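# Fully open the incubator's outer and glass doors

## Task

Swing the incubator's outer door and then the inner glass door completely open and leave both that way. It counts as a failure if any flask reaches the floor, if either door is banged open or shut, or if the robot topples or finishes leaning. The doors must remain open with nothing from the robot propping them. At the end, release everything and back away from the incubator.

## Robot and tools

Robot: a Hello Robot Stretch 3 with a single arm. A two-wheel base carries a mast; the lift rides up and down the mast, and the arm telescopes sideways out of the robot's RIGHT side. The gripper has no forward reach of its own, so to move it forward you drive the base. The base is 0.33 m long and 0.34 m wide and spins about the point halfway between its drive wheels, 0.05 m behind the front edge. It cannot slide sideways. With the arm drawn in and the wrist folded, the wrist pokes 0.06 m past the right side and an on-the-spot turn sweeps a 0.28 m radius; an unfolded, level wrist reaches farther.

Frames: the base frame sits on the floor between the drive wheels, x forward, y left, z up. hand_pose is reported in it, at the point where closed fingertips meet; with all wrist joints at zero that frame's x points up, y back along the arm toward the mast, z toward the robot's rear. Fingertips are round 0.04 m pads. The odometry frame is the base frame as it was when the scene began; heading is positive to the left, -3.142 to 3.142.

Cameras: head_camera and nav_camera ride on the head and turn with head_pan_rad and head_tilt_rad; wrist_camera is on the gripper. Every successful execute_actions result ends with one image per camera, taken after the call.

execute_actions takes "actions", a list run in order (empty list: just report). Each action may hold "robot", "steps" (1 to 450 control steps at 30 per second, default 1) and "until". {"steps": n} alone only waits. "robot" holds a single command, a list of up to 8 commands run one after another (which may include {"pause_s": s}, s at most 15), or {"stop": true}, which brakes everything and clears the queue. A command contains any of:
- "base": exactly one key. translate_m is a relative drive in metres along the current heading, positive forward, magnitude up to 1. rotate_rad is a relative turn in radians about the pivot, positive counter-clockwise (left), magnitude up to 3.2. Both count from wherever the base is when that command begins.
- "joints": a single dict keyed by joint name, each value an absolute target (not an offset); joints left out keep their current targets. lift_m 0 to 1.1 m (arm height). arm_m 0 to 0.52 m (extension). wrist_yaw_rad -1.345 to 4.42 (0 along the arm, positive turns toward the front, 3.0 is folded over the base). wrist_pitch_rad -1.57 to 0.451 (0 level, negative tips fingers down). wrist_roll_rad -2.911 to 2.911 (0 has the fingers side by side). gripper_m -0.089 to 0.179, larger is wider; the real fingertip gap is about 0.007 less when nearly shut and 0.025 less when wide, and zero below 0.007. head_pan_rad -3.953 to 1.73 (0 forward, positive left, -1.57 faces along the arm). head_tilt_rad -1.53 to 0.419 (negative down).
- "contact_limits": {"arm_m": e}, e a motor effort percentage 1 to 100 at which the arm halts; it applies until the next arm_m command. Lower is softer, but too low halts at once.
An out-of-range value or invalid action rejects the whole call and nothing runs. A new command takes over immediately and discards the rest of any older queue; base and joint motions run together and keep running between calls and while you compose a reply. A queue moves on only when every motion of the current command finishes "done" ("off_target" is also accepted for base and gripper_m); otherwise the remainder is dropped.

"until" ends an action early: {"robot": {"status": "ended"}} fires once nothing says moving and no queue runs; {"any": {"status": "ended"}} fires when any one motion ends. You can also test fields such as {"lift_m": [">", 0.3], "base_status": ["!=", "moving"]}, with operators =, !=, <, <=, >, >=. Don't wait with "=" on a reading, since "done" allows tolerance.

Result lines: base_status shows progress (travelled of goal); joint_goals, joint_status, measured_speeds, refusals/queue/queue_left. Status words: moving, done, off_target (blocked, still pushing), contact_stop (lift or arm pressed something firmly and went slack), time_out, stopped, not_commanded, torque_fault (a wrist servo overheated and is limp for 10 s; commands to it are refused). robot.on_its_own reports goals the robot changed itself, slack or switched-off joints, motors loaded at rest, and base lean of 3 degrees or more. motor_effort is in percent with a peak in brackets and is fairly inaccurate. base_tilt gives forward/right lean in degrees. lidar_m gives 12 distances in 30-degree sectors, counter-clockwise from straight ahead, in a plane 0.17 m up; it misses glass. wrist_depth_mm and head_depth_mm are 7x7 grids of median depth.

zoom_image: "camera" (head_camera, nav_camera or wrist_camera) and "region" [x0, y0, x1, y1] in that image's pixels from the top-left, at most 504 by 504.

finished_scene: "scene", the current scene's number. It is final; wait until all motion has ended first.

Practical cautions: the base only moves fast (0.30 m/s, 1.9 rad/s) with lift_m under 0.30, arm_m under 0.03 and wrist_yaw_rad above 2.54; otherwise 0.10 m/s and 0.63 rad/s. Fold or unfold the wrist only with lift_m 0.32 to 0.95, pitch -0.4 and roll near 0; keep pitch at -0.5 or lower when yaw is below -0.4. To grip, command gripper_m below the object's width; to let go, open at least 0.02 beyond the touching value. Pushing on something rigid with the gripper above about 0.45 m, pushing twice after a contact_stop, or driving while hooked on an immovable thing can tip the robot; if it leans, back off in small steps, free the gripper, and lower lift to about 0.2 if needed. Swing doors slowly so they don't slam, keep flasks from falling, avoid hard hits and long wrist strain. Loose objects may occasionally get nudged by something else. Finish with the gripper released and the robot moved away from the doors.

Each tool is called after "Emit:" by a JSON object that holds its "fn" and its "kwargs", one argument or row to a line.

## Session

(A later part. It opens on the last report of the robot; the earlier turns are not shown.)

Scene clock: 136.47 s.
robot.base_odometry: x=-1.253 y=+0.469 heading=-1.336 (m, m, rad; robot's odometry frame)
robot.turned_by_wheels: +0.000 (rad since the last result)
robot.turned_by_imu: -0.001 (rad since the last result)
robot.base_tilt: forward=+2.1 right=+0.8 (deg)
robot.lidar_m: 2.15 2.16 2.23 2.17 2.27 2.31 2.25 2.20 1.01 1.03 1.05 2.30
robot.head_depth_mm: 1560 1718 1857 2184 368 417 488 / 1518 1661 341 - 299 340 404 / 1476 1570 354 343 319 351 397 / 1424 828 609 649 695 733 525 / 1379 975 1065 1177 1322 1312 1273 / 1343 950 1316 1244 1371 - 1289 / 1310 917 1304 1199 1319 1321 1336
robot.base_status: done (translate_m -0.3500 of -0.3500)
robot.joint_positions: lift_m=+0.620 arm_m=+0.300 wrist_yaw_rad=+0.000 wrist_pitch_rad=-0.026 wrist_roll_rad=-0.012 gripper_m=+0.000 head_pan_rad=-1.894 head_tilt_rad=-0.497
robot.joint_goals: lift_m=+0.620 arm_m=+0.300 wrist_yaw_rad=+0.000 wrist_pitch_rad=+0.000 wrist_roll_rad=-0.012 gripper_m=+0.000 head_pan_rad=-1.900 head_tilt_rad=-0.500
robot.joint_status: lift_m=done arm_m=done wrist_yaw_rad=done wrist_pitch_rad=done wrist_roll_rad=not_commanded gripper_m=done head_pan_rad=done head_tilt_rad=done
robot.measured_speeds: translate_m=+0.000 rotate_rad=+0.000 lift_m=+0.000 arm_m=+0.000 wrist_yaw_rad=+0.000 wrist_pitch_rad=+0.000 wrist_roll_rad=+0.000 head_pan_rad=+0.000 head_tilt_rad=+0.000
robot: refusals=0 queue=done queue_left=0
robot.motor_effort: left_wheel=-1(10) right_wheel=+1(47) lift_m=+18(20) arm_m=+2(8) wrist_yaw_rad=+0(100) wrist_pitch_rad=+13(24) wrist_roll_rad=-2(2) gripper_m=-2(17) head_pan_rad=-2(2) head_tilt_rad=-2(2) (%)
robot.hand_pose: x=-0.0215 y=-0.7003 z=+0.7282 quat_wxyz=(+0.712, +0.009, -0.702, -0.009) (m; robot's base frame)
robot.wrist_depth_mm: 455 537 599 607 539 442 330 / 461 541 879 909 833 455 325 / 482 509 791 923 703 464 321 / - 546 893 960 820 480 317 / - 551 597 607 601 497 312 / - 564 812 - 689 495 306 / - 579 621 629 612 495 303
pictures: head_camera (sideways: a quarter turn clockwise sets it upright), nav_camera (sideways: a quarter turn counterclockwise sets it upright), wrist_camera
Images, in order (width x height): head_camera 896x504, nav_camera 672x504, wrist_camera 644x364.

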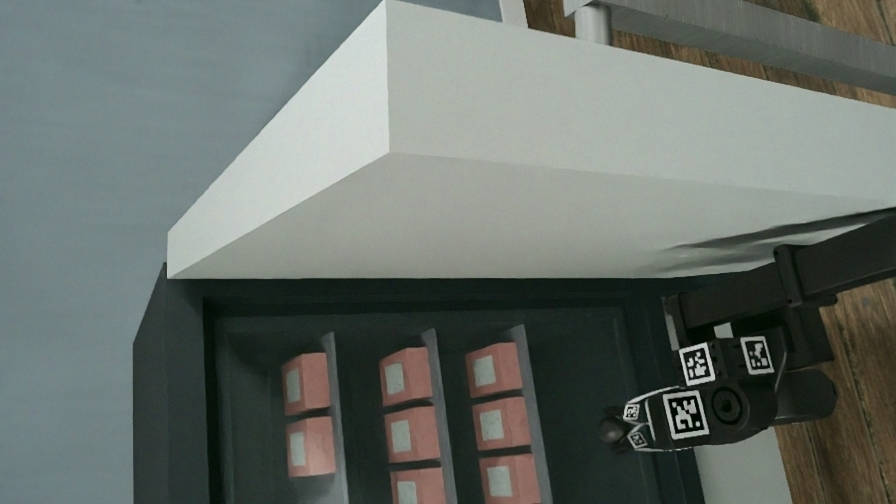

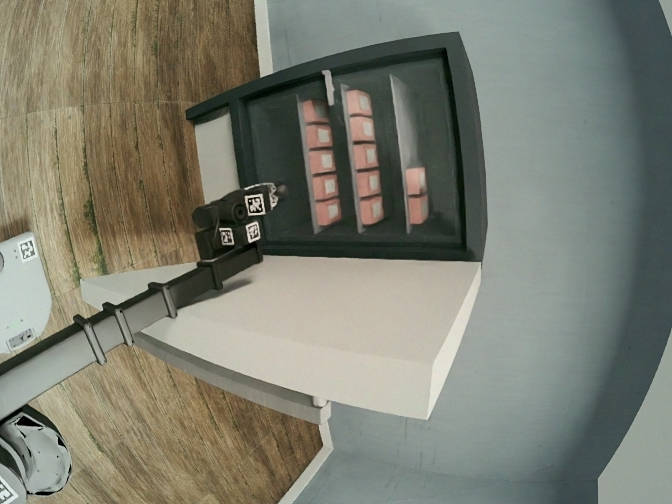

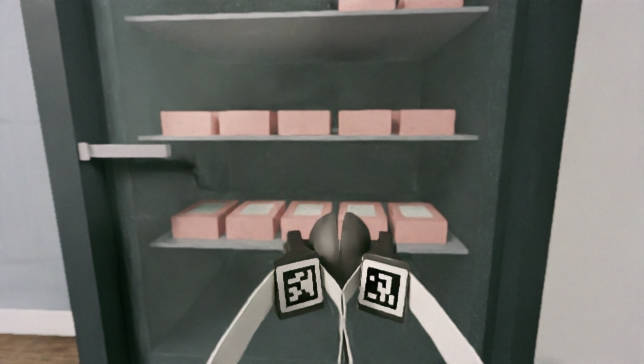

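Emit:
{"fn": "execute_actions", "kwargs": {
  "actions": [
    {"robot":[{"joints":{"arm_m":0.15}},{"base":{"translate_m":-0.25}}],"steps":450,"until":{"robot":{"status":"ended"}}}
  ]
}}

Scene clock: 142.73 s.
robot.base_odometry: x=-1.311 y=+0.712 heading=-1.336 (m, m, rad; robot's odometry frame)
robot.turned_by_wheels: +0.000 (rad since the last result)
robot.turned_by_imu: -0.001 (rad since the last result)
robot.base_tilt: forward=+2.1 right=+0.7 (deg)
robot.lidar_m: 2.39 2.89 2.25 2.18 2.28 2.06 2.00 2.09 1.63 0.98 1.07 2.29
robot.head_depth_mm: 1551 1710 1853 - 304 370 1287 / 1508 1658 1034 287 298 329 385 / 1470 1584 326 320 347 379 417 / 1426 1550 378 392 433 484 519 / 1382 1460 449 507 577 672 777 / 1341 678 608 713 867 1024 - / 1306 840 923 1059 1251 1312 1334
robot.base_status: done (translate_m -0.2500 of -0.2500)
robot.joint_positions: lift_m=+0.620 arm_m=+0.150 wrist_yaw_rad=+0.000 wrist_pitch_rad=-0.026 wrist_roll_rad=-0.012 gripper_m=+0.000 head_pan_rad=-1.894 head_tilt_rad=-0.497
robot.joint_goals: lift_m=+0.620 arm_m=+0.150 wrist_yaw_rad=+0.000 wrist_pitch_rad=+0.000 wrist_roll_rad=-0.012 gripper_m=+0.000 head_pan_rad=-1.900 head_tilt_rad=-0.500
robot.joint_status: lift_m=done arm_m=done wrist_yaw_rad=done wrist_pitch_rad=done wrist_roll_rad=not_commanded gripper_m=done head_pan_rad=done head_tilt_rad=done
robot.measured_speeds: translate_m=+0.000 rotate_rad=+0.000 lift_m=+0.000 arm_m=+0.000 wrist_yaw_rad=+0.000 wrist_pitch_rad=+0.000 wrist_roll_rad=+0.000 head_pan_rad=+0.000 head_tilt_rad=+0.000
robot: refusals=0 queue=done queue_left=0
robot.motor_effort: left_wheel=+0(3) right_wheel=-1(11) lift_m=+18(18) arm_m=-2(2) wrist_yaw_rad=+0(0) wrist_pitch_rad=+13(13) wrist_roll_rad=-2(1) gripper_m=-2(2) head_pan_rad=-2(2) head_tilt_rad=-2(2) (%)
robot.hand_pose: x=-0.0215 y=-0.5508 z=+0.7282 quat_wxyz=(+0.712, +0.009, -0.702, -0.009) (m; robot's base frame)
robot.wrist_depth_mm: 666 887 932 607 260 153 109 / 673 884 - 621 264 155 110 / 675 840 - 634 266 156 110 / 699 844 - 663 269 156 110 / 714 884 - - 259 157 111 / 729 825 823 - 228 158 111 / 725 723 692 682 311 160 112
pictures: head_camera (sideways: a quarter turn clockwise sets it upright), nav_camera (sideways: a quarter turn counterclockwise sets it upright), wrist_camera
Images, in order (width x height): head_camera 896x504, nav_camera 672x504, wrist_camera 644x364.

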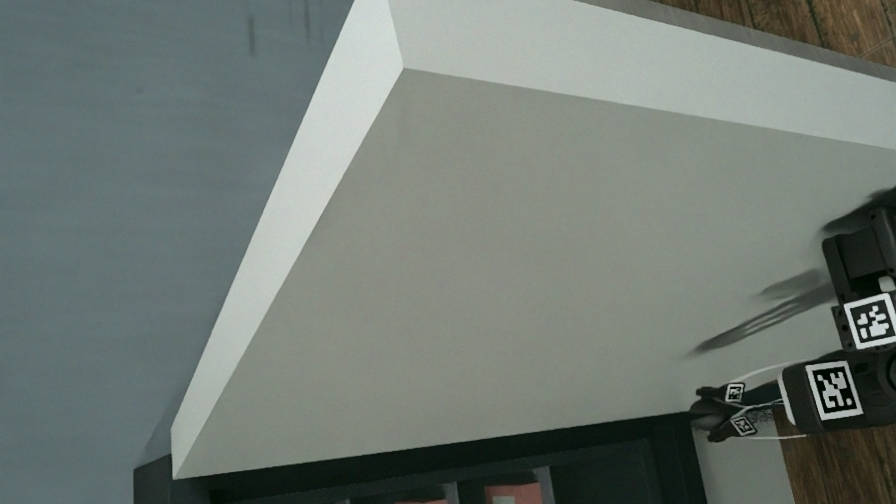

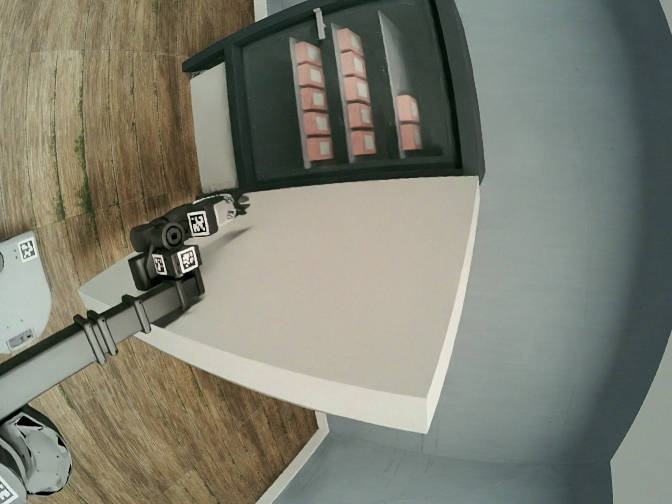

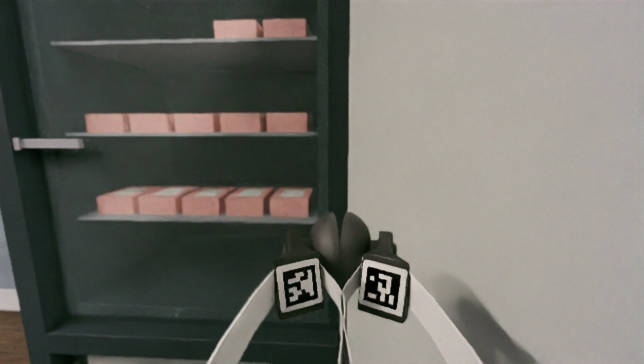

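Emit:
{"fn": "execute_actions", "kwargs": {
  "actions": [
    {"robot":[{"joints":{"arm_m":0.06}},{"base":{"translate_m":-0.12}}],"steps":450,"until":{"robot":{"status":"ended"}}}
  ]
}}

Scene clock: 147.00 s.
robot.base_odometry: x=-1.339 y=+0.829 heading=-1.336 (m, m, rad; robot's odometry frame)
robot.turned_by_wheels: +0.000 (rad since the last result)
robot.turned_by_imu: -0.001 (rad since the last result)
robot.base_tilt: forward=+2.1 right=+0.8 (deg)
robot.lidar_m: 2.51 3.03 2.25 2.18 2.28 1.94 1.87 1.96 1.63 0.98 1.07 2.28
robot.head_depth_mm: 1558 1700 1878 2076 1981 1630 1354 / 1505 1647 1746 292 324 384 1249 / 1463 1598 326 297 320 359 410 / 1418 1532 334 340 378 423 484 / 1381 1493 379 406 459 529 625 / 1334 1415 439 503 587 710 910 / 1306 1345 556 659 816 1072 1329
robot.base_status: done (translate_m -0.1200 of -0.1200)
robot.joint_positions: lift_m=+0.620 arm_m=+0.060 wrist_yaw_rad=+0.002 wrist_pitch_rad=-0.026 wrist_roll_rad=-0.012 gripper_m=+0.000 head_pan_rad=-1.894 head_tilt_rad=-0.497
robot.joint_goals: lift_m=+0.620 arm_m=+0.060 wrist_yaw_rad=+0.000 wrist_pitch_rad=+0.000 wrist_roll_rad=-0.012 gripper_m=+0.000 head_pan_rad=-1.900 head_tilt_rad=-0.500
robot.joint_status: lift_m=done arm_m=done wrist_yaw_rad=done wrist_pitch_rad=done wrist_roll_rad=not_commanded gripper_m=done head_pan_rad=done head_tilt_rad=done
robot.measured_speeds: translate_m=+0.000 rotate_rad=+0.000 lift_m=+0.000 arm_m=+0.000 wrist_yaw_rad=+0.000 wrist_pitch_rad=+0.000 wrist_roll_rad=+0.000 head_pan_rad=+0.000 head_tilt_rad=+0.000
robot: refusals=0 queue=done queue_left=0
robot.motor_effort: left_wheel=+0(6) right_wheel=-1(24) lift_m=+17(18) arm_m=-1(2) wrist_yaw_rad=-2(34) wrist_pitch_rad=+13(13) wrist_roll_rad=-1(2) gripper_m=-2(5) head_pan_rad=-2(2) head_tilt_rad=-2(1) (%)
robot.hand_pose: x=-0.0210 y=-0.4607 z=+0.7283 quat_wxyz=(+0.712, +0.010, -0.702, -0.009) (m; robot's base frame)
robot.wrist_depth_mm: 807 - 935 351 177 119 89 / 798 - - 363 180 120 90 / 789 - - 377 183 122 91 / 817 945 927 387 187 123 92 / 839 - - 571 183 124 92 / 833 847 821 - 167 126 93 / 853 844 820 434 213 126 94
pictures: head_camera (sideways: a quarter turn clockwise sets it upright), nav_camera (sideways: a quarter turn counterclockwise sets it upright), wrist_camera
Images, in order (width x height): head_camera 896x504, nav_camera 672x504, wrist_camera 644x364.

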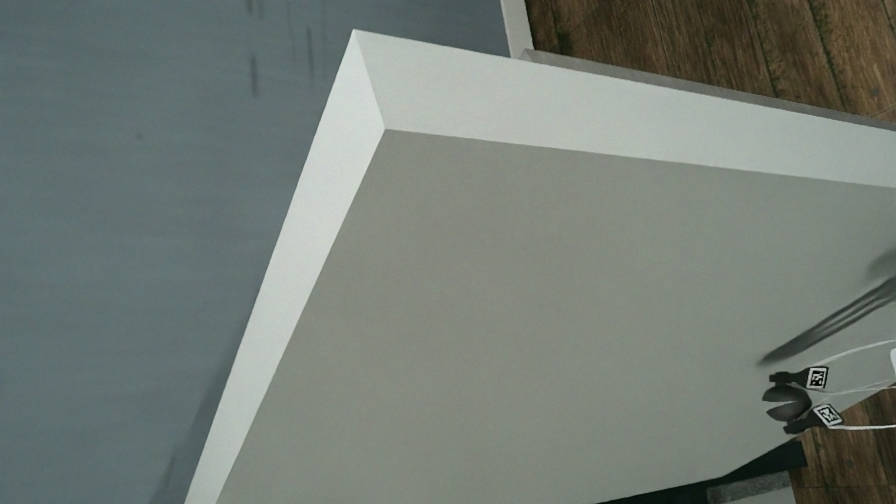

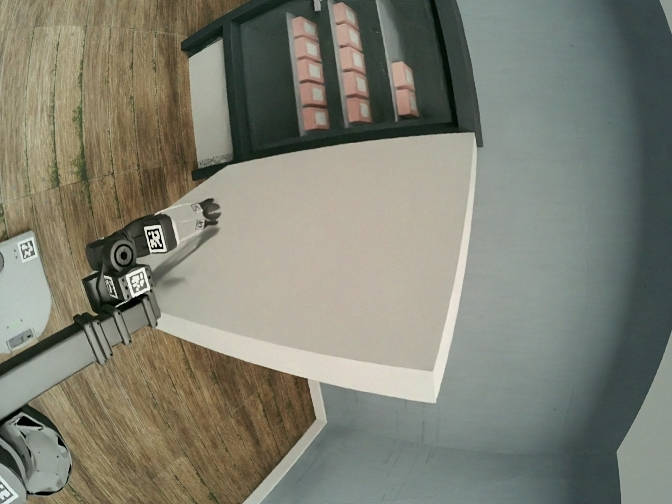

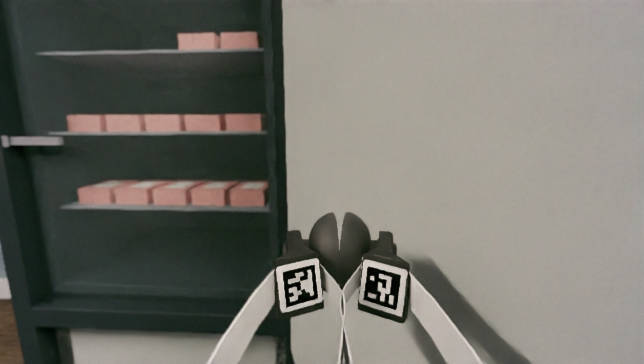

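Emit:
{"fn": "execute_actions", "kwargs": {
  "actions": [
    {"robot":[{"joints":{"arm_m":0.1,"wrist_yaw_rad":-0.4}},{"base":{"translate_m":-0.08}}],"steps":450,"until":{"robot":{"status":"ended"}}}
  ]
}}

Scene clock: 149.00 s.
robot.base_odometry: x=-1.339 y=+0.829 heading=-1.335 (m, m, rad; robot's odometry frame)
robot.turned_by_wheels: +0.001 (rad since the last result)
robot.turned_by_imu: +0.098 (rad since the last result)
robot.base_tilt: forward=+2.1 right=+0.7 (deg)
robot.lidar_m: 2.50 2.76 2.20 2.18 2.36 1.91 1.89 2.02 1.60 0.98 1.11 2.57
robot.head_depth_mm: 1463 1602 331 292 317 366 1253 / 1434 1563 328 327 351 380 424 / 1411 1541 366 381 413 454 503 / 1382 1482 419 454 503 563 640 / 1354 1428 502 562 637 723 844 / 1329 676 640 738 877 1077 1331 / 1308 812 880 1051 1244 1344 1333
robot.base_status: done (translate_m -0.1199 of -0.1200)
robot.joint_positions: lift_m=+0.620 arm_m=+0.099 wrist_yaw_rad=-0.362 wrist_pitch_rad=-0.035 wrist_roll_rad=-0.013 gripper_m=+0.000 head_pan_rad=-1.894 head_tilt_rad=-0.498
robot.joint_goals: lift_m=+0.620 arm_m=+0.100 wrist_yaw_rad=-0.400 wrist_pitch_rad=+0.000 wrist_roll_rad=-0.013 gripper_m=+0.000 head_pan_rad=-1.900 head_tilt_rad=-0.500
robot.joint_status: lift_m=done arm_m=done wrist_yaw_rad=off_target wrist_pitch_rad=done wrist_roll_rad=not_commanded gripper_m=done head_pan_rad=done head_tilt_rad=done
robot.measured_speeds: translate_m=+0.001 rotate_rad=-0.001 lift_m=+0.000 arm_m=+0.000 wrist_yaw_rad=+0.000 wrist_pitch_rad=+0.000 wrist_roll_rad=+0.000 head_pan_rad=+0.000 head_tilt_rad=+0.000
robot: refusals=0 queue=dropped queue_left=0
robot.motor_effort: left_wheel=+3(20) right_wheel=-29(100) lift_m=+19(19) arm_m=+5(8) wrist_yaw_rad=-37(84) wrist_pitch_rad=+17(18) wrist_roll_rad=-1(1) gripper_m=-5(10) head_pan_rad=-3(2) head_tilt_rad=-2(1) (%)
robot.hand_pose: x=-0.1119 y=-0.4831 z=+0.7259 quat_wxyz=(+0.698, -0.114, -0.693, -0.140) (m; robot's base frame)
robot.wrist_depth_mm: 730 634 348 197 136 105 85 / 973 - 369 202 139 107 86 / 985 - 390 210 143 108 87 / 974 - 419 216 145 110 88 / 956 - 445 246 148 112 90 / 817 802 563 - 142 114 91 / 668 678 454 243 165 116 92
pictures: head_camera (sideways: a quarter turn clockwise sets it upright), nav_camera (sideways: a quarter turn counterclockwise sets it upright), wrist_camera
dropped: robot: command 0 of its queue: wrist_yaw_rad: off_target
Images, in order (width x height): head_camera 896x504, nav_camera 672x504, wrist_camera 644x364.

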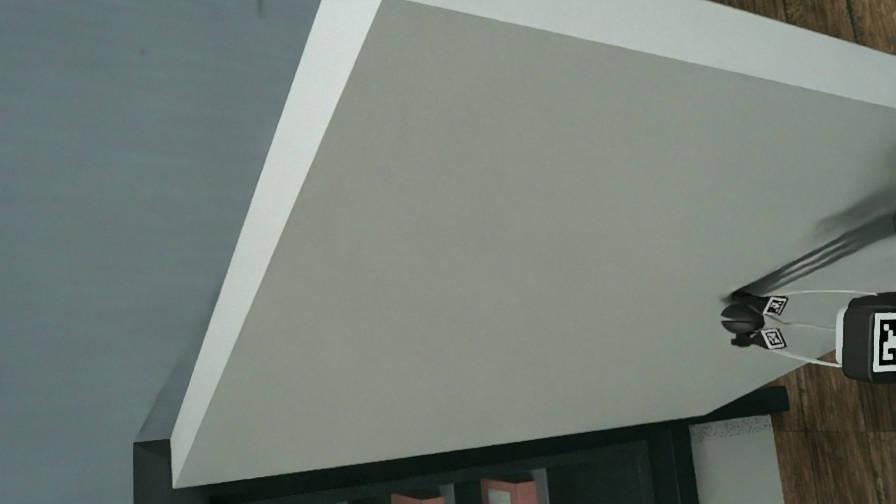

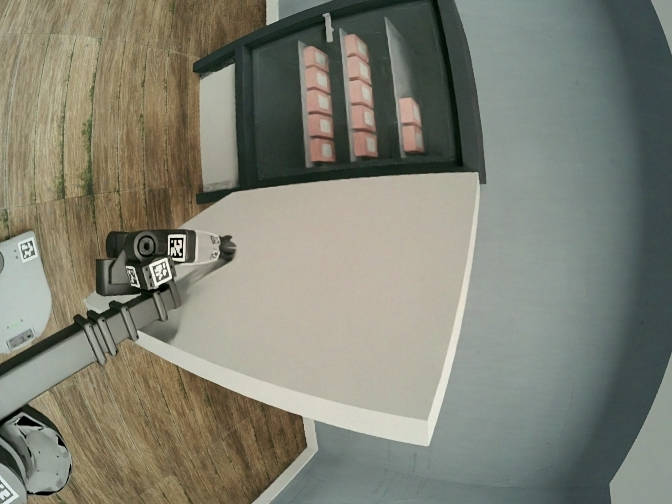

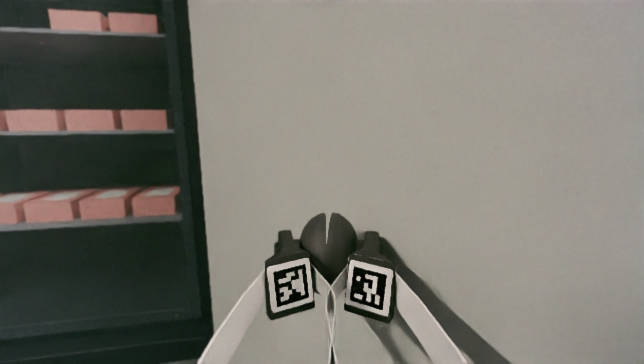

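Emit:
{"fn": "execute_actions", "kwargs": {
  "actions": [
    {"robot":[{"joints":{"wrist_yaw_rad":0,"arm_m":0.0}},{"base":{"translate_m":0.2},"joints":{"head_pan_rad":-1.57,"head_tilt_rad":-0.4,"lift_m":0.6}},{"base":{"rotate_rad":-0.45}},{"base":{"translate_m":0.42}},{"base":{"rotate_rad":0.35}},{"joints":{"arm_m":0.3}}],"steps":450,"until":{"robot":{"status":"ended"}}},
    {"steps":150,"until":{"robot":{"status":"ended"}}}
  ]
}}

Scene clock: 166.83 s.
robot.base_odometry: x=-1.382 y=+0.224 heading=-1.436 (m, m, rad; robot's odometry frame)
robot.turned_by_wheels: -0.101 (rad since the last result)
robot.turned_by_imu: -0.102 (rad since the last result)
robot.base_tilt: forward=+2.1 right=+0.7 (deg)
robot.lidar_m: 2.27 1.96 2.35 2.29 2.39 2.57 2.48 2.05 0.94 0.87 1.53 2.13
robot.head_depth_mm: 1253 1319 874 1075 1136 1243 1264 / 1259 1325 1079 1115 1132 1248 1246 / 1256 1323 1208 1112 1131 1246 - / 1256 1324 1195 1104 1138 1285 1293 / 1261 1322 868 976 1038 1122 1230 / 1257 1340 1415 1539 1695 1708 1429 / 1260 1348 1460 1574 1728 1761 1419
robot.base_status: done (rotate_rad +0.3499 of +0.3500)
robot.joint_positions: lift_m=+0.600 arm_m=+0.300 wrist_yaw_rad=+0.000 wrist_pitch_rad=-0.026 wrist_roll_rad=-0.013 gripper_m=+0.000 head_pan_rad=-1.577 head_tilt_rad=-0.408
robot.joint_goals: lift_m=+0.600 arm_m=+0.300 wrist_yaw_rad=+0.000 wrist_pitch_rad=+0.000 wrist_roll_rad=-0.013 gripper_m=+0.000 head_pan_rad=-1.570 head_tilt_rad=-0.400
robot.joint_status: lift_m=done arm_m=done wrist_yaw_rad=done wrist_pitch_rad=done wrist_roll_rad=not_commanded gripper_m=done head_pan_rad=done head_tilt_rad=done
robot.measured_speeds: translate_m=+0.000 rotate_rad=+0.000 lift_m=+0.000 arm_m=+0.000 wrist_yaw_rad=+0.000 wrist_pitch_rad=+0.000 wrist_roll_rad=+0.000 head_pan_rad=+0.000 head_tilt_rad=+0.000
robot: refusals=0 queue=done queue_left=0
robot.motor_effort: left_wheel=-2(7) right_wheel=+3(30) lift_m=+17(18) arm_m=+3(4) wrist_yaw_rad=+0(35) wrist_pitch_rad=+13(17) wrist_roll_rad=-1(1) gripper_m=-2(5) head_pan_rad=+3(20) head_tilt_rad=+2(11) (%)
robot.hand_pose: x=-0.0216 y=-0.7002 z=+0.7081 quat_wxyz=(+0.712, +0.009, -0.702, -0.010) (m; robot's base frame)
robot.wrist_depth_mm: 924 907 355 616 620 624 556 / 954 922 363 786 767 772 549 / 971 951 339 425 800 782 530 / - 995 383 830 815 798 585 / - - 395 527 451 445 441 / - - 368 - 731 683 522 / - - 379 588 591 592 550
pictures: head_camera (sideways: a quarter turn clockwise sets it upright), nav_camera (sideways: a quarter turn counterclockwise sets it upright), wrist_camera
Images, in order (width x height): head_camera 896x504, nav_camera 672x504, wrist_camera 644x364.

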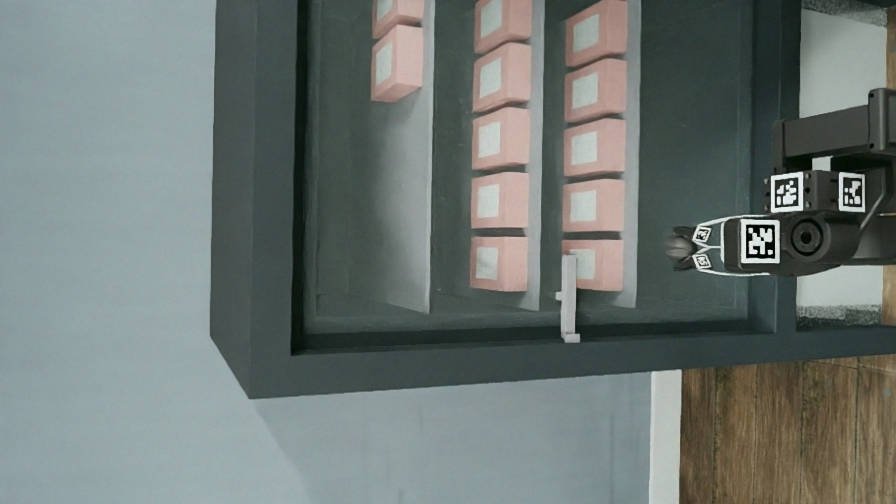

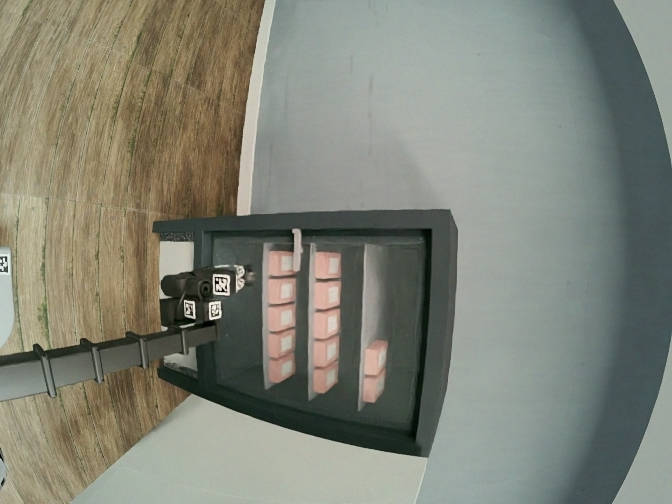

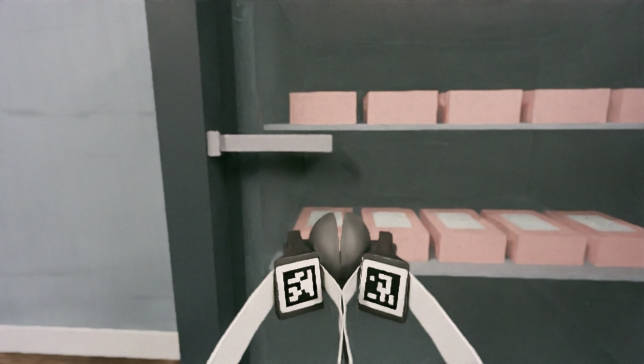

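Emit:
{"fn": "execute_actions", "kwargs": {
  "actions": [
    {"robot":[{"base":{"translate_m":0.03}},{"joints":{"arm_m":0.47},"contact_limits":{"arm_m":10}}],"steps":450,"until":{"robot":{"status":"ended"}}}
  ]
}}

Scene clock: 171.27 s.
robot.base_odometry: x=-1.378 y=+0.194 heading=-1.436 (m, m, rad; robot's odometry frame)
robot.turned_by_wheels: +0.000 (rad since the last result)
robot.turned_by_imu: -0.001 (rad since the last result)
robot.base_tilt: forward=+2.1 right=+0.8 (deg)
robot.lidar_m: 2.24 1.94 2.36 2.29 2.39 2.60 2.52 2.05 0.94 0.87 1.54 2.12
robot.head_depth_mm: 1249 1320 876 1073 1134 1247 1261 / 1255 1319 1201 1113 1127 1269 1246 / 1248 1320 1210 1110 1137 - 1268 / 1258 1318 1200 1121 1134 1192 1272 / 1261 1317 846 921 1001 1125 1247 / 1259 1355 1438 1589 1731 1773 1425 / 1259 1351 1454 1583 1721 1755 1427
robot.base_status: done (translate_m +0.0300 of +0.0300)
robot.joint_positions: lift_m=+0.600 arm_m=+0.470 wrist_yaw_rad=+0.000 wrist_pitch_rad=-0.026 wrist_roll_rad=-0.013 gripper_m=+0.000 head_pan_rad=-1.577 head_tilt_rad=-0.408
robot.joint_goals: lift_m=+0.600 arm_m=+0.470 wrist_yaw_rad=+0.000 wrist_pitch_rad=+0.000 wrist_roll_rad=-0.013 gripper_m=+0.000 head_pan_rad=-1.570 head_tilt_rad=-0.400
robot.joint_status: lift_m=done arm_m=done wrist_yaw_rad=done wrist_pitch_rad=done wrist_roll_rad=not_commanded gripper_m=done head_pan_rad=done head_tilt_rad=done
robot.measured_speeds: translate_m=+0.000 rotate_rad=+0.000 lift_m=+0.000 arm_m=+0.000 wrist_yaw_rad=+0.000 wrist_pitch_rad=+0.000 wrist_roll_rad=+0.000 head_pan_rad=+0.000 head_tilt_rad=+0.000
robot: refusals=0 queue=done queue_left=0
robot.motor_effort: left_wheel=-2(2) right_wheel=+2(9) lift_m=+17(17) arm_m=+3(2) wrist_yaw_rad=+0(0) wrist_pitch_rad=+13(13) wrist_roll_rad=-1(1) gripper_m=-2(2) head_pan_rad=+3(3) head_tilt_rad=+2(3) (%)
robot.contact_limits: arm_m 10 (drawing in: default 15, maximum 24; extending or still: default 21, maximum 34)
robot.hand_pose: x=-0.0216 y=-0.8702 z=+0.7082 quat_wxyz=(+0.712, +0.009, -0.702, -0.010) (m; robot's base frame)
robot.wrist_depth_mm: 149 167 195 556 595 586 568 / 154 168 201 340 251 243 239 / 160 168 205 252 251 247 243 / 165 164 169 166 648 633 627 / 171 169 219 445 557 551 553 / 886 175 225 - 323 301 302 / 916 181 233 286 279 279 273
pictures: head_camera (sideways: a quarter turn clockwise sets it upright), nav_camera (sideways: a quarter turn counterclockwise sets it upright), wrist_camera
Images, in order (width x height): head_camera 896x504, nav_camera 672x504, wrist_camera 644x364.

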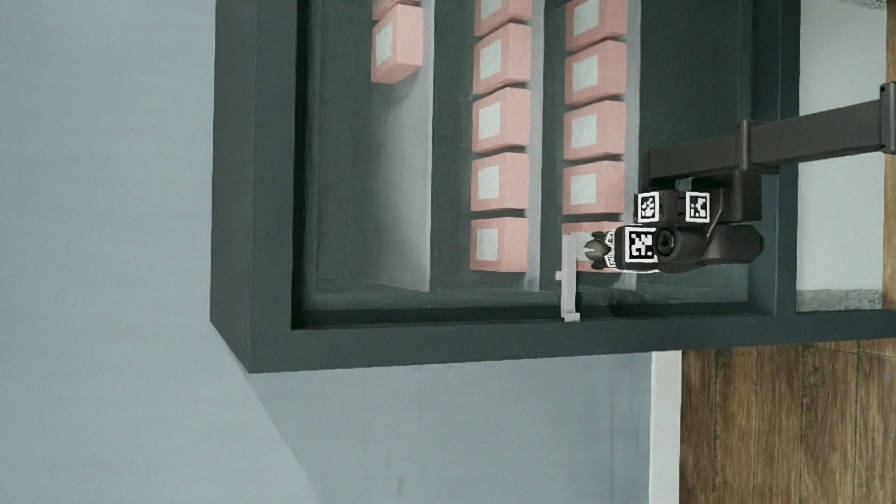

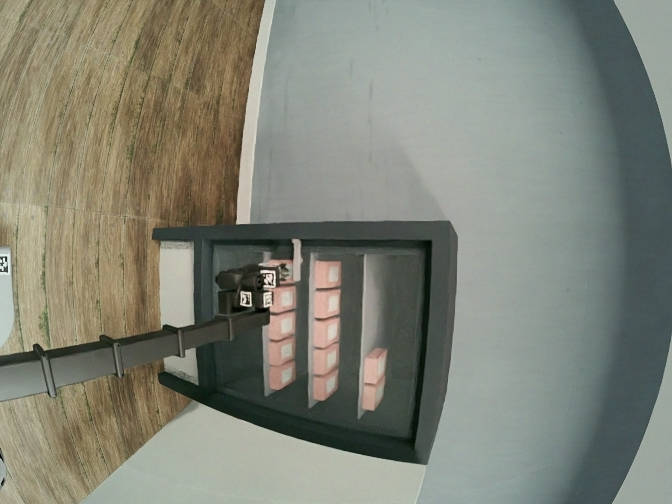

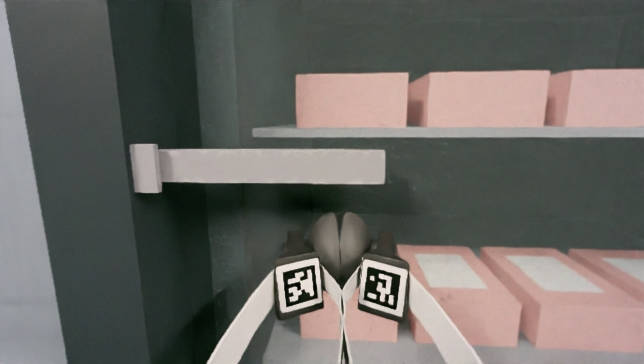

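Emit:
{"fn": "execute_actions", "kwargs": {
  "actions": [
    {"robot":{"joints":{"arm_m":0.51},"contact_limits":{"arm_m":8}},"steps":150,"until":{"robot":{"status":"ended"}}},
    {"robot":[{"joints":{"lift_m":0.69}},{"base":{"translate_m":0.03}}],"steps":250,"until":{"robot":{"status":"ended"}}}
  ]
}}

Scene clock: 176.20 s.
robot.base_odometry: x=-1.374 y=+0.164 heading=-1.436 (m, m, rad; robot's odometry frame)
robot.turned_by_wheels: +0.000 (rad since the last result)
robot.turned_by_imu: -0.041 (rad since the last result)
robot.base_tilt: forward=+2.1 right=+0.8 (deg)
robot.lidar_m: 2.20 1.90 2.37 2.28 2.37 2.66 2.55 2.13 0.95 0.87 1.52 2.04
robot.head_depth_mm: 1274 1328 1081 1075 1161 1240 1291 / 1258 1331 1212 1112 1156 1281 - / 1261 1326 1199 1110 1068 1181 1274 / 1257 1321 1195 1108 1067 1201 1270 / 1254 1319 841 917 994 1113 1249 / 1248 1344 1428 1566 1703 1761 1426 / 1238 1331 1434 1564 1692 1761 1422
robot.base_status: done (translate_m +0.0300 of +0.0300)
robot.joint_positions: lift_m=+0.689 arm_m=+0.487 wrist_yaw_rad=-0.017 wrist_pitch_rad=-0.225 wrist_roll_rad=-0.034 gripper_m=+0.000 head_pan_rad=-1.577 head_tilt_rad=-0.408
robot.joint_goals: lift_m=+0.690 arm_m=+0.487 wrist_yaw_rad=+0.000 wrist_pitch_rad=+0.000 wrist_roll_rad=-0.034 gripper_m=+0.000 head_pan_rad=-1.570 head_tilt_rad=-0.400
robot.joint_status: lift_m=done arm_m=contact_stop wrist_yaw_rad=done wrist_pitch_rad=done wrist_roll_rad=not_commanded gripper_m=done head_pan_rad=done head_tilt_rad=done
robot.measured_speeds: translate_m=+0.000 rotate_rad=+0.000 lift_m=+0.000 arm_m=+0.000 wrist_yaw_rad=+0.000 wrist_pitch_rad=+0.000 wrist_roll_rad=+0.000 head_pan_rad=+0.000 head_tilt_rad=+0.000
robot: refusals=0 queue=done queue_left=0
robot.on_its_own: arm_m is slack since a contact_stop, until your next command for it (your +0.510 is given up); wrist_yaw_rad is at rest, and its effort (+17) is outside its rest range (-12 to +12); wrist_pitch_rad is at rest, and its effort (+100) is outside its rest range (-20 to +32)
robot.motor_effort: left_wheel=-4(17) right_wheel=+12(33) lift_m=+35(35) arm_m=+1(8) wrist_yaw_rad=+17(29) wrist_pitch_rad=+100(100) wrist_roll_rad=+10(11) gripper_m=-3(4) head_pan_rad=+3(3) head_tilt_rad=+2(2) (%)
robot.contact_limits: arm_m 8 (drawing in: default 15, maximum 24; extending or still: default 21, maximum 34)
robot.hand_pose: x=-0.0255 y=-0.8768 z=+0.7471 quat_wxyz=(+0.714, +0.075, -0.691, -0.084) (m; robot's base frame)
robot.wrist_depth_mm: 129 161 202 570 567 568 554 / 129 169 204 314 324 336 515 / 134 176 206 239 240 239 239 / 142 176 206 161 619 624 553 / 152 161 161 154 482 412 415 / 167 168 229 - 334 321 323 / 943 184 248 313 305 311 308
pictures: head_camera (sideways: a quarter turn clockwise sets it upright), nav_camera (sideways: a quarter turn counterclockwise sets it upright), wrist_camera
Images, in order (width x height): head_camera 896x504, nav_camera 672x504, wrist_camera 644x364.

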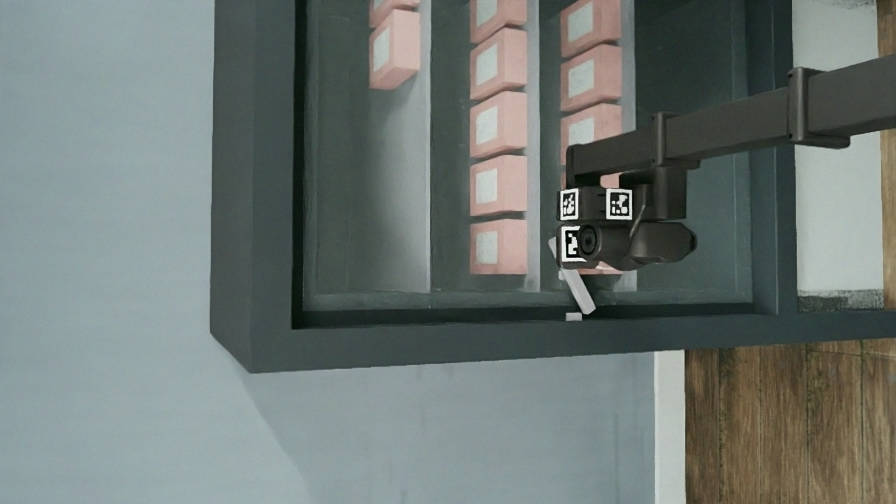

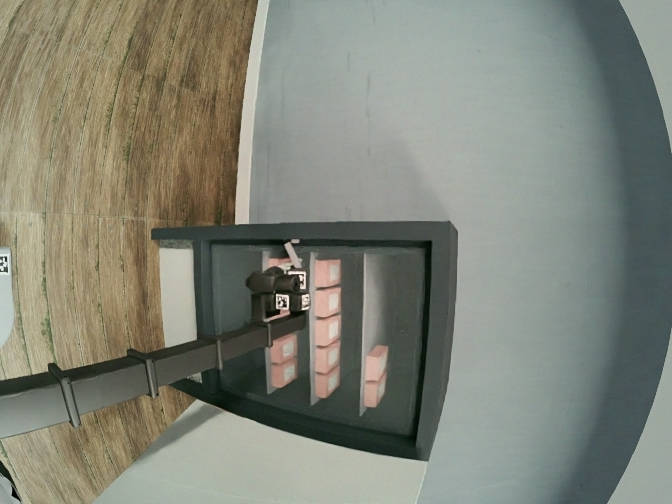

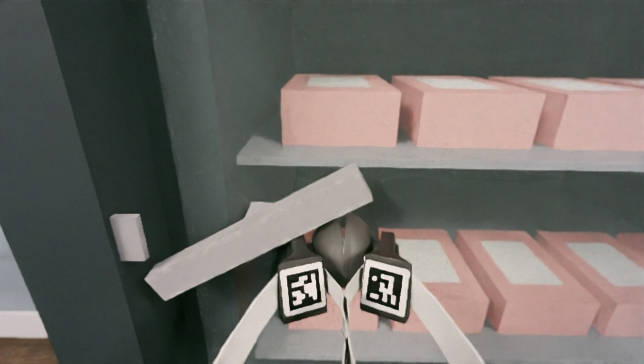

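Emit:
{"fn": "execute_actions", "kwargs": {
  "actions": [
    {"robot":[{"joints":{"lift_m":0.655,"arm_m":0.48}},{"base":{"translate_m":-0.055}},{"joints":{"lift_m":0.70}},{"base":{"translate_m":0.04}}],"steps":350,"until":{"robot":{"status":"ended"}}}
  ]
}}

Scene clock: 182.47 s.
robot.base_odometry: x=-1.376 y=+0.179 heading=-1.435 (m, m, rad; robot's odometry frame)
robot.turned_by_wheels: +0.000 (rad since the last result)
robot.turned_by_imu: +0.000 (rad since the last result)
robot.base_tilt: forward=+2.1 right=+0.7 (deg)
robot.lidar_m: 2.22 1.91 2.37 2.28 2.37 2.64 2.53 2.13 0.95 0.87 1.52 2.05
robot.head_depth_mm: 1274 1330 1082 1076 1161 1251 1286 / 1263 1328 1211 1118 1150 1294 - / 1257 1324 1204 1115 1070 1203 1275 / 1257 1321 1202 1112 1064 1201 1273 / 1258 1316 853 927 1010 1117 1240 / 1246 1342 1429 1548 1707 1763 1434 / 1247 1336 1445 1550 1704 1776 1425
robot.base_status: done (translate_m +0.0400 of +0.0400)
robot.joint_positions: lift_m=+0.700 arm_m=+0.480 wrist_yaw_rad=-0.001 wrist_pitch_rad=-0.027 wrist_roll_rad=-0.020 gripper_m=+0.000 head_pan_rad=-1.577 head_tilt_rad=-0.408
robot.joint_goals: lift_m=+0.700 arm_m=+0.480 wrist_yaw_rad=+0.000 wrist_pitch_rad=+0.000 wrist_roll_rad=-0.020 gripper_m=+0.000 head_pan_rad=-1.570 head_tilt_rad=-0.400
robot.joint_status: lift_m=done arm_m=done wrist_yaw_rad=done wrist_pitch_rad=done wrist_roll_rad=not_commanded gripper_m=done head_pan_rad=done head_tilt_rad=done
robot.measured_speeds: translate_m=+0.000 rotate_rad=+0.000 lift_m=+0.000 arm_m=+0.000 wrist_yaw_rad=+0.000 wrist_pitch_rad=+0.000 wrist_roll_rad=+0.000 head_pan_rad=+0.000 head_tilt_rad=+0.000
robot: refusals=0 queue=done queue_left=0
robot.motor_effort: left_wheel=+0(7) right_wheel=-2(12) lift_m=+24(38) arm_m=-2(2) wrist_yaw_rad=+2(15) wrist_pitch_rad=+13(100) wrist_roll_rad=+2(10) gripper_m=-3(3) head_pan_rad=+3(3) head_tilt_rad=+2(2) (%)
robot.hand_pose: x=-0.0218 y=-0.8808 z=+0.8075 quat_wxyz=(+0.714, +0.009, -0.700, -0.010) (m; robot's base frame)
robot.wrist_depth_mm: 141 179 207 252 251 251 251 / 142 185 234 580 580 584 533 / 144 191 236 631 628 621 586 / 149 192 236 348 352 355 355 / 153 193 236 261 260 260 256 / 158 193 214 - 244 518 523 / 164 194 215 351 384 385 386
pictures: head_camera (sideways: a quarter turn clockwise sets it upright), nav_camera (sideways: a quarter turn counterclockwise sets it upright), wrist_camera
Images, in order (width x height): head_camera 896x504, nav_camera 672x504, wrist_camera 644x364.

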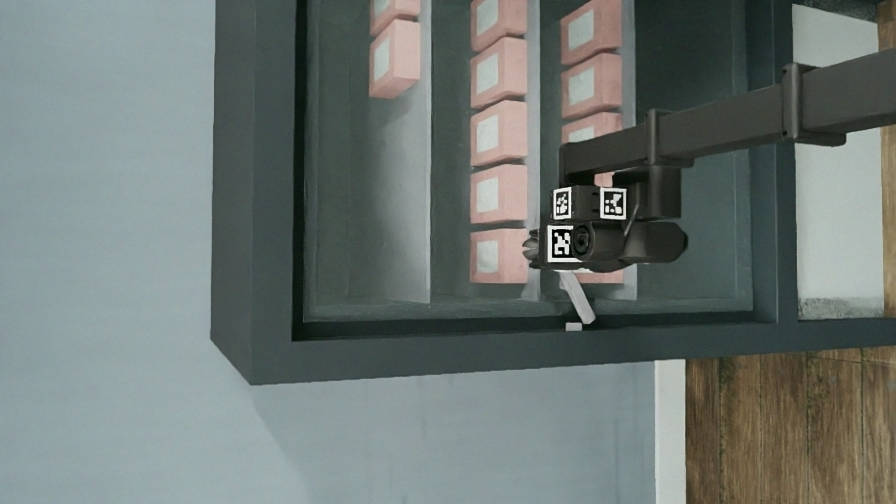

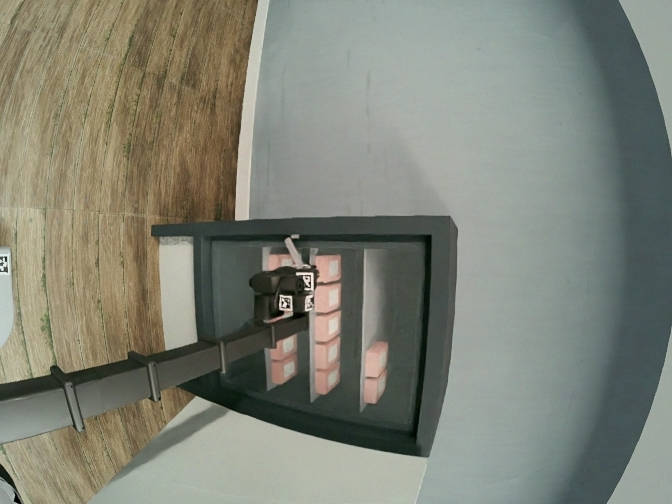

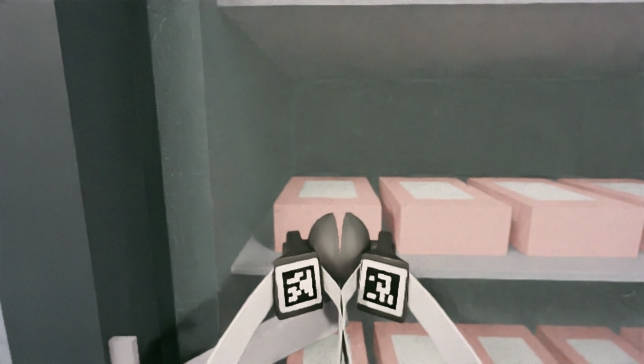

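Emit:
{"fn": "execute_actions", "kwargs": {
  "actions": [
    {"robot":[{"joints":{"arm_m":0.43}},{"base":{"translate_m":-0.08},"joints":{"lift_m":0.67}},{"joints":{"arm_m":0.485},"contact_limits":{"arm_m":8}}],"steps":350,"until":{"robot":{"status":"ended"}}},
    {"robot":{"base":{"translate_m":0.07}},"steps":150,"until":{"robot":{"status":"ended"}}}
  ]
}}

Scene clock: 189.73 s.
robot.base_odometry: x=-1.377 y=+0.189 heading=-1.437 (m, m, rad; robot's odometry frame)
robot.turned_by_wheels: -0.001 (rad since the last result)
robot.turned_by_imu: -0.003 (rad since the last result)
robot.base_tilt: forward=+2.1 right=+0.8 (deg)
robot.lidar_m: 2.23 1.92 2.38 2.28 2.36 2.64 2.52 2.13 0.95 0.87 1.52 2.05
robot.head_depth_mm: 1266 1335 1081 1081 1165 1241 1295 / 1264 1332 1212 1117 1161 1295 - / 1267 1326 1207 1117 1096 1183 1272 / 1255 1321 1195 1108 1070 1207 1275 / 1255 1316 867 968 1011 1119 1230 / 1250 1327 1404 1529 1687 1765 1430 / 1245 1330 1432 1553 1693 1753 1422
robot.base_status: done (translate_m +0.0700 of +0.0700)
robot.joint_positions: lift_m=+0.670 arm_m=+0.485 wrist_yaw_rad=-0.044 wrist_pitch_rad=-0.026 wrist_roll_rad=-0.020 gripper_m=+0.000 head_pan_rad=-1.577 head_tilt_rad=-0.408
robot.joint_goals: lift_m=+0.670 arm_m=+0.485 wrist_yaw_rad=+0.000 wrist_pitch_rad=+0.000 wrist_roll_rad=-0.020 gripper_m=+0.000 head_pan_rad=-1.570 head_tilt_rad=-0.400
robot.joint_status: lift_m=done arm_m=done wrist_yaw_rad=done wrist_pitch_rad=done wrist_roll_rad=not_commanded gripper_m=done head_pan_rad=done head_tilt_rad=done
robot.measured_speeds: translate_m=+0.000 rotate_rad=+0.000 lift_m=+0.000 arm_m=+0.000 wrist_yaw_rad=+0.000 wrist_pitch_rad=+0.000 wrist_roll_rad=+0.000 head_pan_rad=+0.000 head_tilt_rad=+0.000
robot: refusals=0 queue=done queue_left=0
robot.on_its_own: right_wheel is at rest, and its effort (+38) is outside its rest range (-18 to +18); wrist_yaw_rad is at rest, and its effort (+41) is outside its rest range (-12 to +12)
robot.motor_effort: left_wheel=-13(14) right_wheel=+38(39) lift_m=+16(24) arm_m=+2(3) wrist_yaw_rad=+41(42) wrist_pitch_rad=+13(13) wrist_roll_rad=+3(3) gripper_m=-5(6) head_pan_rad=+3(3) head_tilt_rad=+2(2) (%)
robot.contact_limits: arm_m 8 (drawing in: default 15, maximum 24; extending or still: default 21, maximum 34)
robot.hand_pose: x=-0.0328 y=-0.8850 z=+0.7781 quat_wxyz=(+0.714, -0.006, -0.700, -0.025) (m; robot's base frame)
robot.wrist_depth_mm: 170 175 303 359 359 360 356 / 171 180 350 620 610 614 527 / 172 185 350 633 632 632 526 / 172 190 266 253 253 256 257 / 173 197 246 249 256 259 260 / 173 200 160 - 557 525 500 / 167 165 304 339 339 348 342
pictures: head_camera (sideways: a quarter turn clockwise sets it upright), nav_camera (sideways: a quarter turn counterclockwise sets it upright), wrist_camera
Images, in order (width x height): head_camera 896x504, nav_camera 672x504, wrist_camera 644x364.

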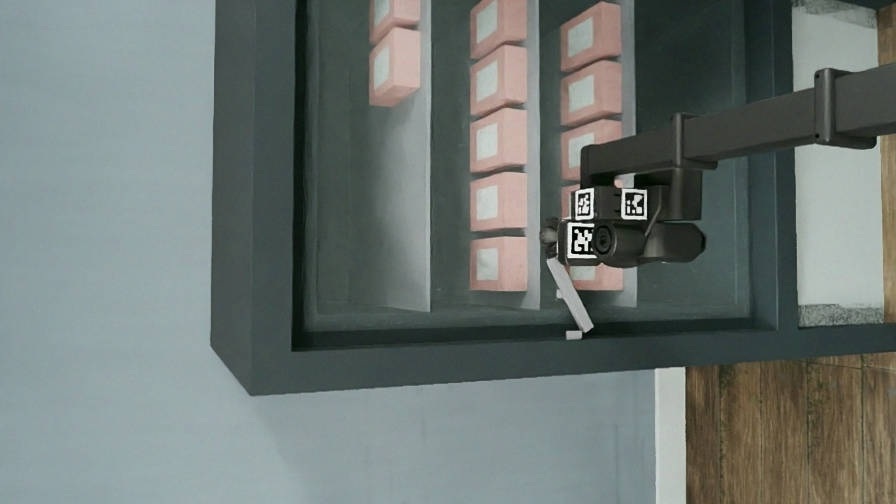

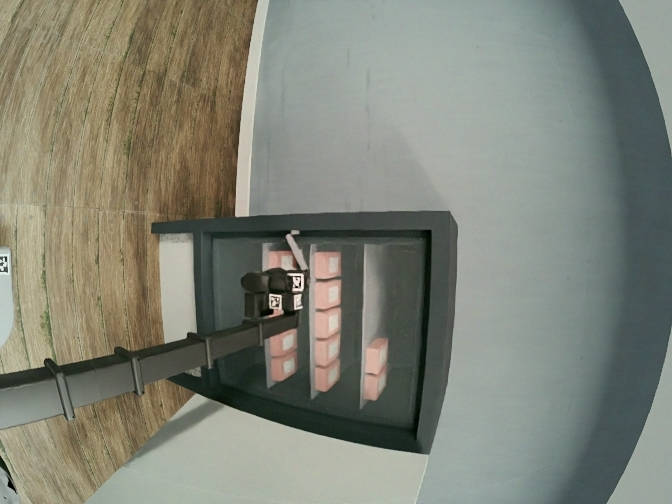

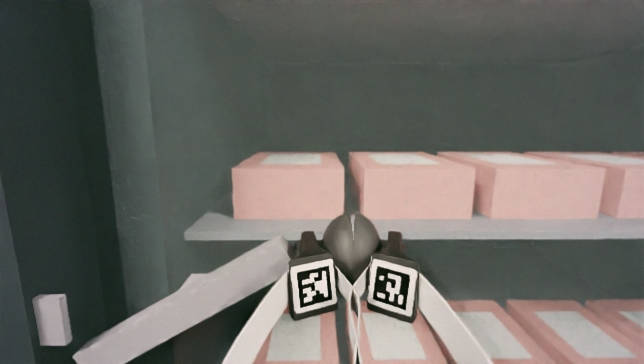

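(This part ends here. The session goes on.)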